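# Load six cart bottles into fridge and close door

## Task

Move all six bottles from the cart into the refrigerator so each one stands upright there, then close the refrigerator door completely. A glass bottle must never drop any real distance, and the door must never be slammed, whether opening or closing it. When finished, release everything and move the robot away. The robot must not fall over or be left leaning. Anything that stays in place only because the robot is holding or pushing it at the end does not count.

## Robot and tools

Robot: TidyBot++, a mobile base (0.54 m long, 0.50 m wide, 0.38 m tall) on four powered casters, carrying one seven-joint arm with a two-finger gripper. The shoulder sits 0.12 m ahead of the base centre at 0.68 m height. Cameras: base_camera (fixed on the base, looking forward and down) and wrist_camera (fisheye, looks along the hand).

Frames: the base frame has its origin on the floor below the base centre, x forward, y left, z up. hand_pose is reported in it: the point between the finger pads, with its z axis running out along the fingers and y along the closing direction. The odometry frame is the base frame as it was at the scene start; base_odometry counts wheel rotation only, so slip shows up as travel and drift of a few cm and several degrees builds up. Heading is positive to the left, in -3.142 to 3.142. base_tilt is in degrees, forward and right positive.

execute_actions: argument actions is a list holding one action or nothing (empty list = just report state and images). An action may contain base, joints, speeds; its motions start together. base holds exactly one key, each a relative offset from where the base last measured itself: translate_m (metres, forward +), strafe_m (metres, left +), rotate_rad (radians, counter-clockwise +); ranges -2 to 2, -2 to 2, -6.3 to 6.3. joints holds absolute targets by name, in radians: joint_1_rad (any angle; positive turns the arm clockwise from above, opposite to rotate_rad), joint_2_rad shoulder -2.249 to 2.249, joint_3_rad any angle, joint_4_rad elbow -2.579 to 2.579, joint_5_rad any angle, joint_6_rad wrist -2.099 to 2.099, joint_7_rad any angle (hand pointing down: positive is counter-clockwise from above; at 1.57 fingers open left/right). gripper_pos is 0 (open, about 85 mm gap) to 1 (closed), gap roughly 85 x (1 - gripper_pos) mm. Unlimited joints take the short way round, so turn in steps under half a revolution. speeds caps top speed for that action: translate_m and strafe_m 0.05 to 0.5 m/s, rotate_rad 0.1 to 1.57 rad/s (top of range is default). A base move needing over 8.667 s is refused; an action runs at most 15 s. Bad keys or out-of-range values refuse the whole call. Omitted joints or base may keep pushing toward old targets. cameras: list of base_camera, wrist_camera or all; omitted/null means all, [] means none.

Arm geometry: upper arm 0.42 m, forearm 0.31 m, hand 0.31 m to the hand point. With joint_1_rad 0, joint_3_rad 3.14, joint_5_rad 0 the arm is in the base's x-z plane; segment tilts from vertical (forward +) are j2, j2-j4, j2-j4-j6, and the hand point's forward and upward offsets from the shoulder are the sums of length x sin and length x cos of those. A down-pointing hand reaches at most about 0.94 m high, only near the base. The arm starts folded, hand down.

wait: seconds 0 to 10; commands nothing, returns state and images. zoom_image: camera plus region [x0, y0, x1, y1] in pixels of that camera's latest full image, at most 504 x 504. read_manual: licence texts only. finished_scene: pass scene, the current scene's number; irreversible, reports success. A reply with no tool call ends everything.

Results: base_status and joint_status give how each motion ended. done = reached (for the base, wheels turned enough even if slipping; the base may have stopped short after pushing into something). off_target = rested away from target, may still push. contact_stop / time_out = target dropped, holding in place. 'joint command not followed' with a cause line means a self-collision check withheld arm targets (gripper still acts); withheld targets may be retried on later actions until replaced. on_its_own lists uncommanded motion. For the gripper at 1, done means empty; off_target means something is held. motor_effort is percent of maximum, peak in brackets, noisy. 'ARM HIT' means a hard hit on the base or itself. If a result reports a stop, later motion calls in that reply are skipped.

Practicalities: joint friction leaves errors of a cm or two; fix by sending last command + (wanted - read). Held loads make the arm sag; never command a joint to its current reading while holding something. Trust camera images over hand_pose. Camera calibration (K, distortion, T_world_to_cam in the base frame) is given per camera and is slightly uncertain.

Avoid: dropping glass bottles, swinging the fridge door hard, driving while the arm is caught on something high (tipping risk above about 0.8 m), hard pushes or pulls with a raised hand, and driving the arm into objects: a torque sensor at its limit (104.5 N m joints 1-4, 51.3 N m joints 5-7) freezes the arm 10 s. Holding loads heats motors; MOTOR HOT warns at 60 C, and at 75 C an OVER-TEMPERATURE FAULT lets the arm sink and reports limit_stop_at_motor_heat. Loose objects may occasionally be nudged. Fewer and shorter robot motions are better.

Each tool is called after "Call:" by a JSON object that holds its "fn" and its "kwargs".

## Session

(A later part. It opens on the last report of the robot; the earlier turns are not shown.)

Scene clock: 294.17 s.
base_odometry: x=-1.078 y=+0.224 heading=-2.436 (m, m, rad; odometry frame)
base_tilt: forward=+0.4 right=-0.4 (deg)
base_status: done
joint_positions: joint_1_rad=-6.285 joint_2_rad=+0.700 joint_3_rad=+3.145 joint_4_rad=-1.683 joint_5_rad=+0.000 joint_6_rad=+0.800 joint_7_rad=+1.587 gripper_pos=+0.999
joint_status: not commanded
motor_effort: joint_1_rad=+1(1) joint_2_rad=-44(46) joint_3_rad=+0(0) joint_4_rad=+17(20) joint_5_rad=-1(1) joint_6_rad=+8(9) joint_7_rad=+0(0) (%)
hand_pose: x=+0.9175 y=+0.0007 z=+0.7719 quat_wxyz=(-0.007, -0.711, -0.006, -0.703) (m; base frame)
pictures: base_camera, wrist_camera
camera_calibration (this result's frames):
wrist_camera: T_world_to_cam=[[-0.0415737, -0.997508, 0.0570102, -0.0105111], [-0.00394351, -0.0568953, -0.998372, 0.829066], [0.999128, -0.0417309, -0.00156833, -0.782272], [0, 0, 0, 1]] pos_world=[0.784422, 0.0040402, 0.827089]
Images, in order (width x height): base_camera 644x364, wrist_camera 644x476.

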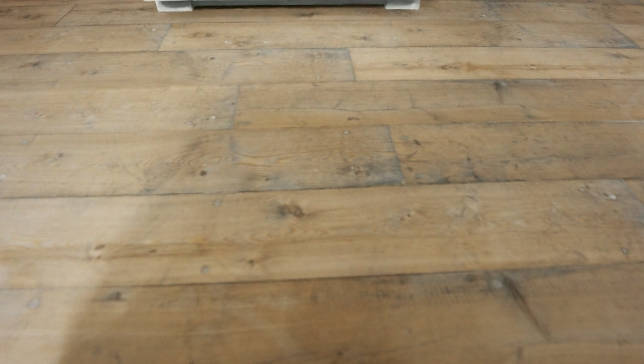

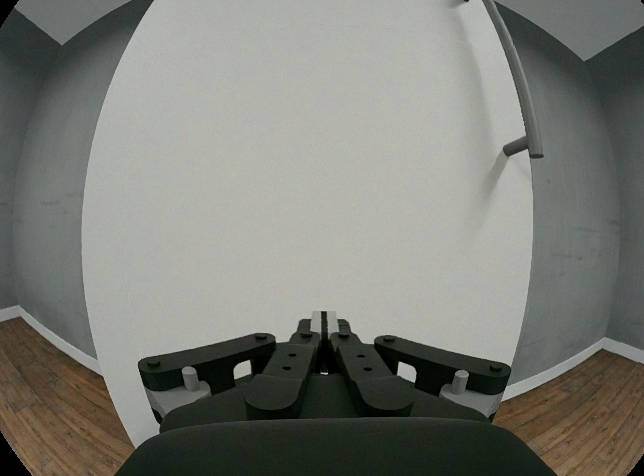

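Call:
{"fn": "execute_actions", "kwargs": {"actions": [{"base":{"translate_m":0.11},"speeds":{"translate_m":0.05}}]}}

Scene clock: 299.07 s.
base_odometry: x=-1.161 y=+0.153 heading=-2.436 (m, m, rad; odometry frame)
base_tilt: forward=+0.4 right=-0.4 (deg)
base_status: done
joint_positions: joint_1_rad=-6.285 joint_2_rad=+0.683 joint_3_rad=+3.145 joint_4_rad=-1.710 joint_5_rad=+0.000 joint_6_rad=+0.804 joint_7_rad=+1.587 gripper_pos=+0.999
joint_status: not commanded
motor_effort: joint_1_rad=+0(2) joint_2_rad=-41(45) joint_3_rad=+1(1) joint_4_rad=+23(25) joint_5_rad=-1(0) joint_6_rad=+8(8) joint_7_rad=+0(1) (%)
hand_pose: x=+0.9097 y=+0.0007 z=+0.7719 quat_wxyz=(-0.007, -0.714, -0.006, -0.701) (m; base frame)
pictures: base_camera, wrist_camera
camera_calibration (this result's frames):
wrist_camera: T_world_to_cam=[[-0.0412351, -0.997508, 0.0572461, -0.0113449], [-0.010553, -0.0568569, -0.998327, 0.834979], [0.999094, -0.0417702, -0.00818218, -0.769332], [0, 0, 0, 1]] pos_world=[0.776978, 0.00402249, 0.827937]
Images, in order (width x height): base_camera 644x364, wrist_camera 644x476.

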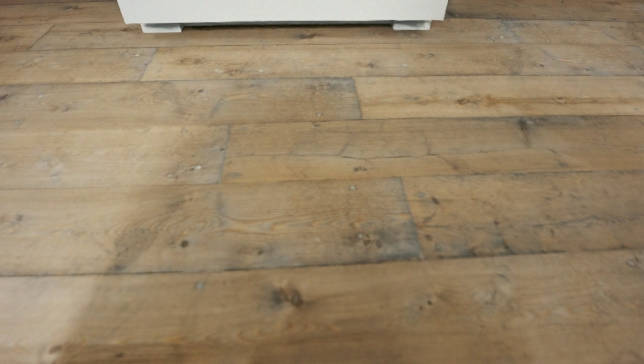

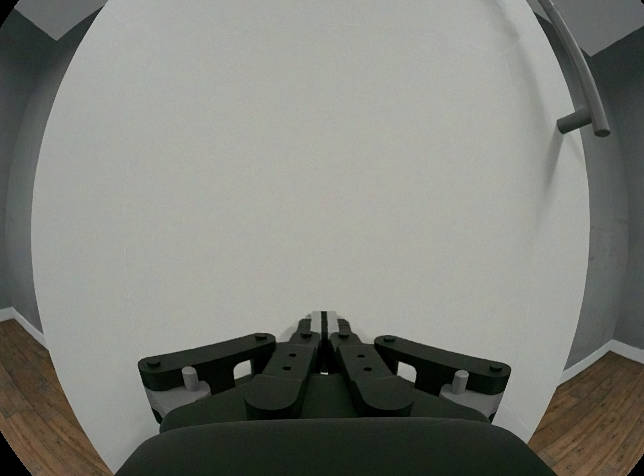

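Pressed shut and parallel.

Call:
{"fn": "execute_actions", "kwargs": {"actions": [{"base":{"translate_m":-0.3}}], "cameras": []}}

Call:
{"fn": "finished_scene", "kwargs": {"scene": 1}}

Scene clock: 302.53 s.
base_odometry: x=-0.933 y=+0.348 heading=-2.436 (m, m, rad; odometry frame)
base_tilt: forward=+0.4 right=-0.4 (deg)
base_status: done
joint_positions: joint_1_rad=-6.285 joint_2_rad=+0.697 joint_3_rad=+3.145 joint_4_rad=-1.688 joint_5_rad=+0.000 joint_6_rad=+0.804 joint_7_rad=+1.587 gripper_pos=+0.999
joint_status: not commanded
motor_effort: joint_1_rad=+0(4) joint_2_rad=-44(46) joint_3_rad=+0(3) joint_4_rad=+17(22) joint_5_rad=+0(1) joint_6_rad=+8(9) joint_7_rad=+1(0) (%)
hand_pose: x=+0.9162 y=+0.0004 z=+0.7729 quat_wxyz=(-0.007, -0.710, -0.006, -0.704) (m; base frame)
pictures: none
No camera images: the call's "cameras" was empty. Leave "cameras" out to get every camera's image.

The scene is finished: the task was done.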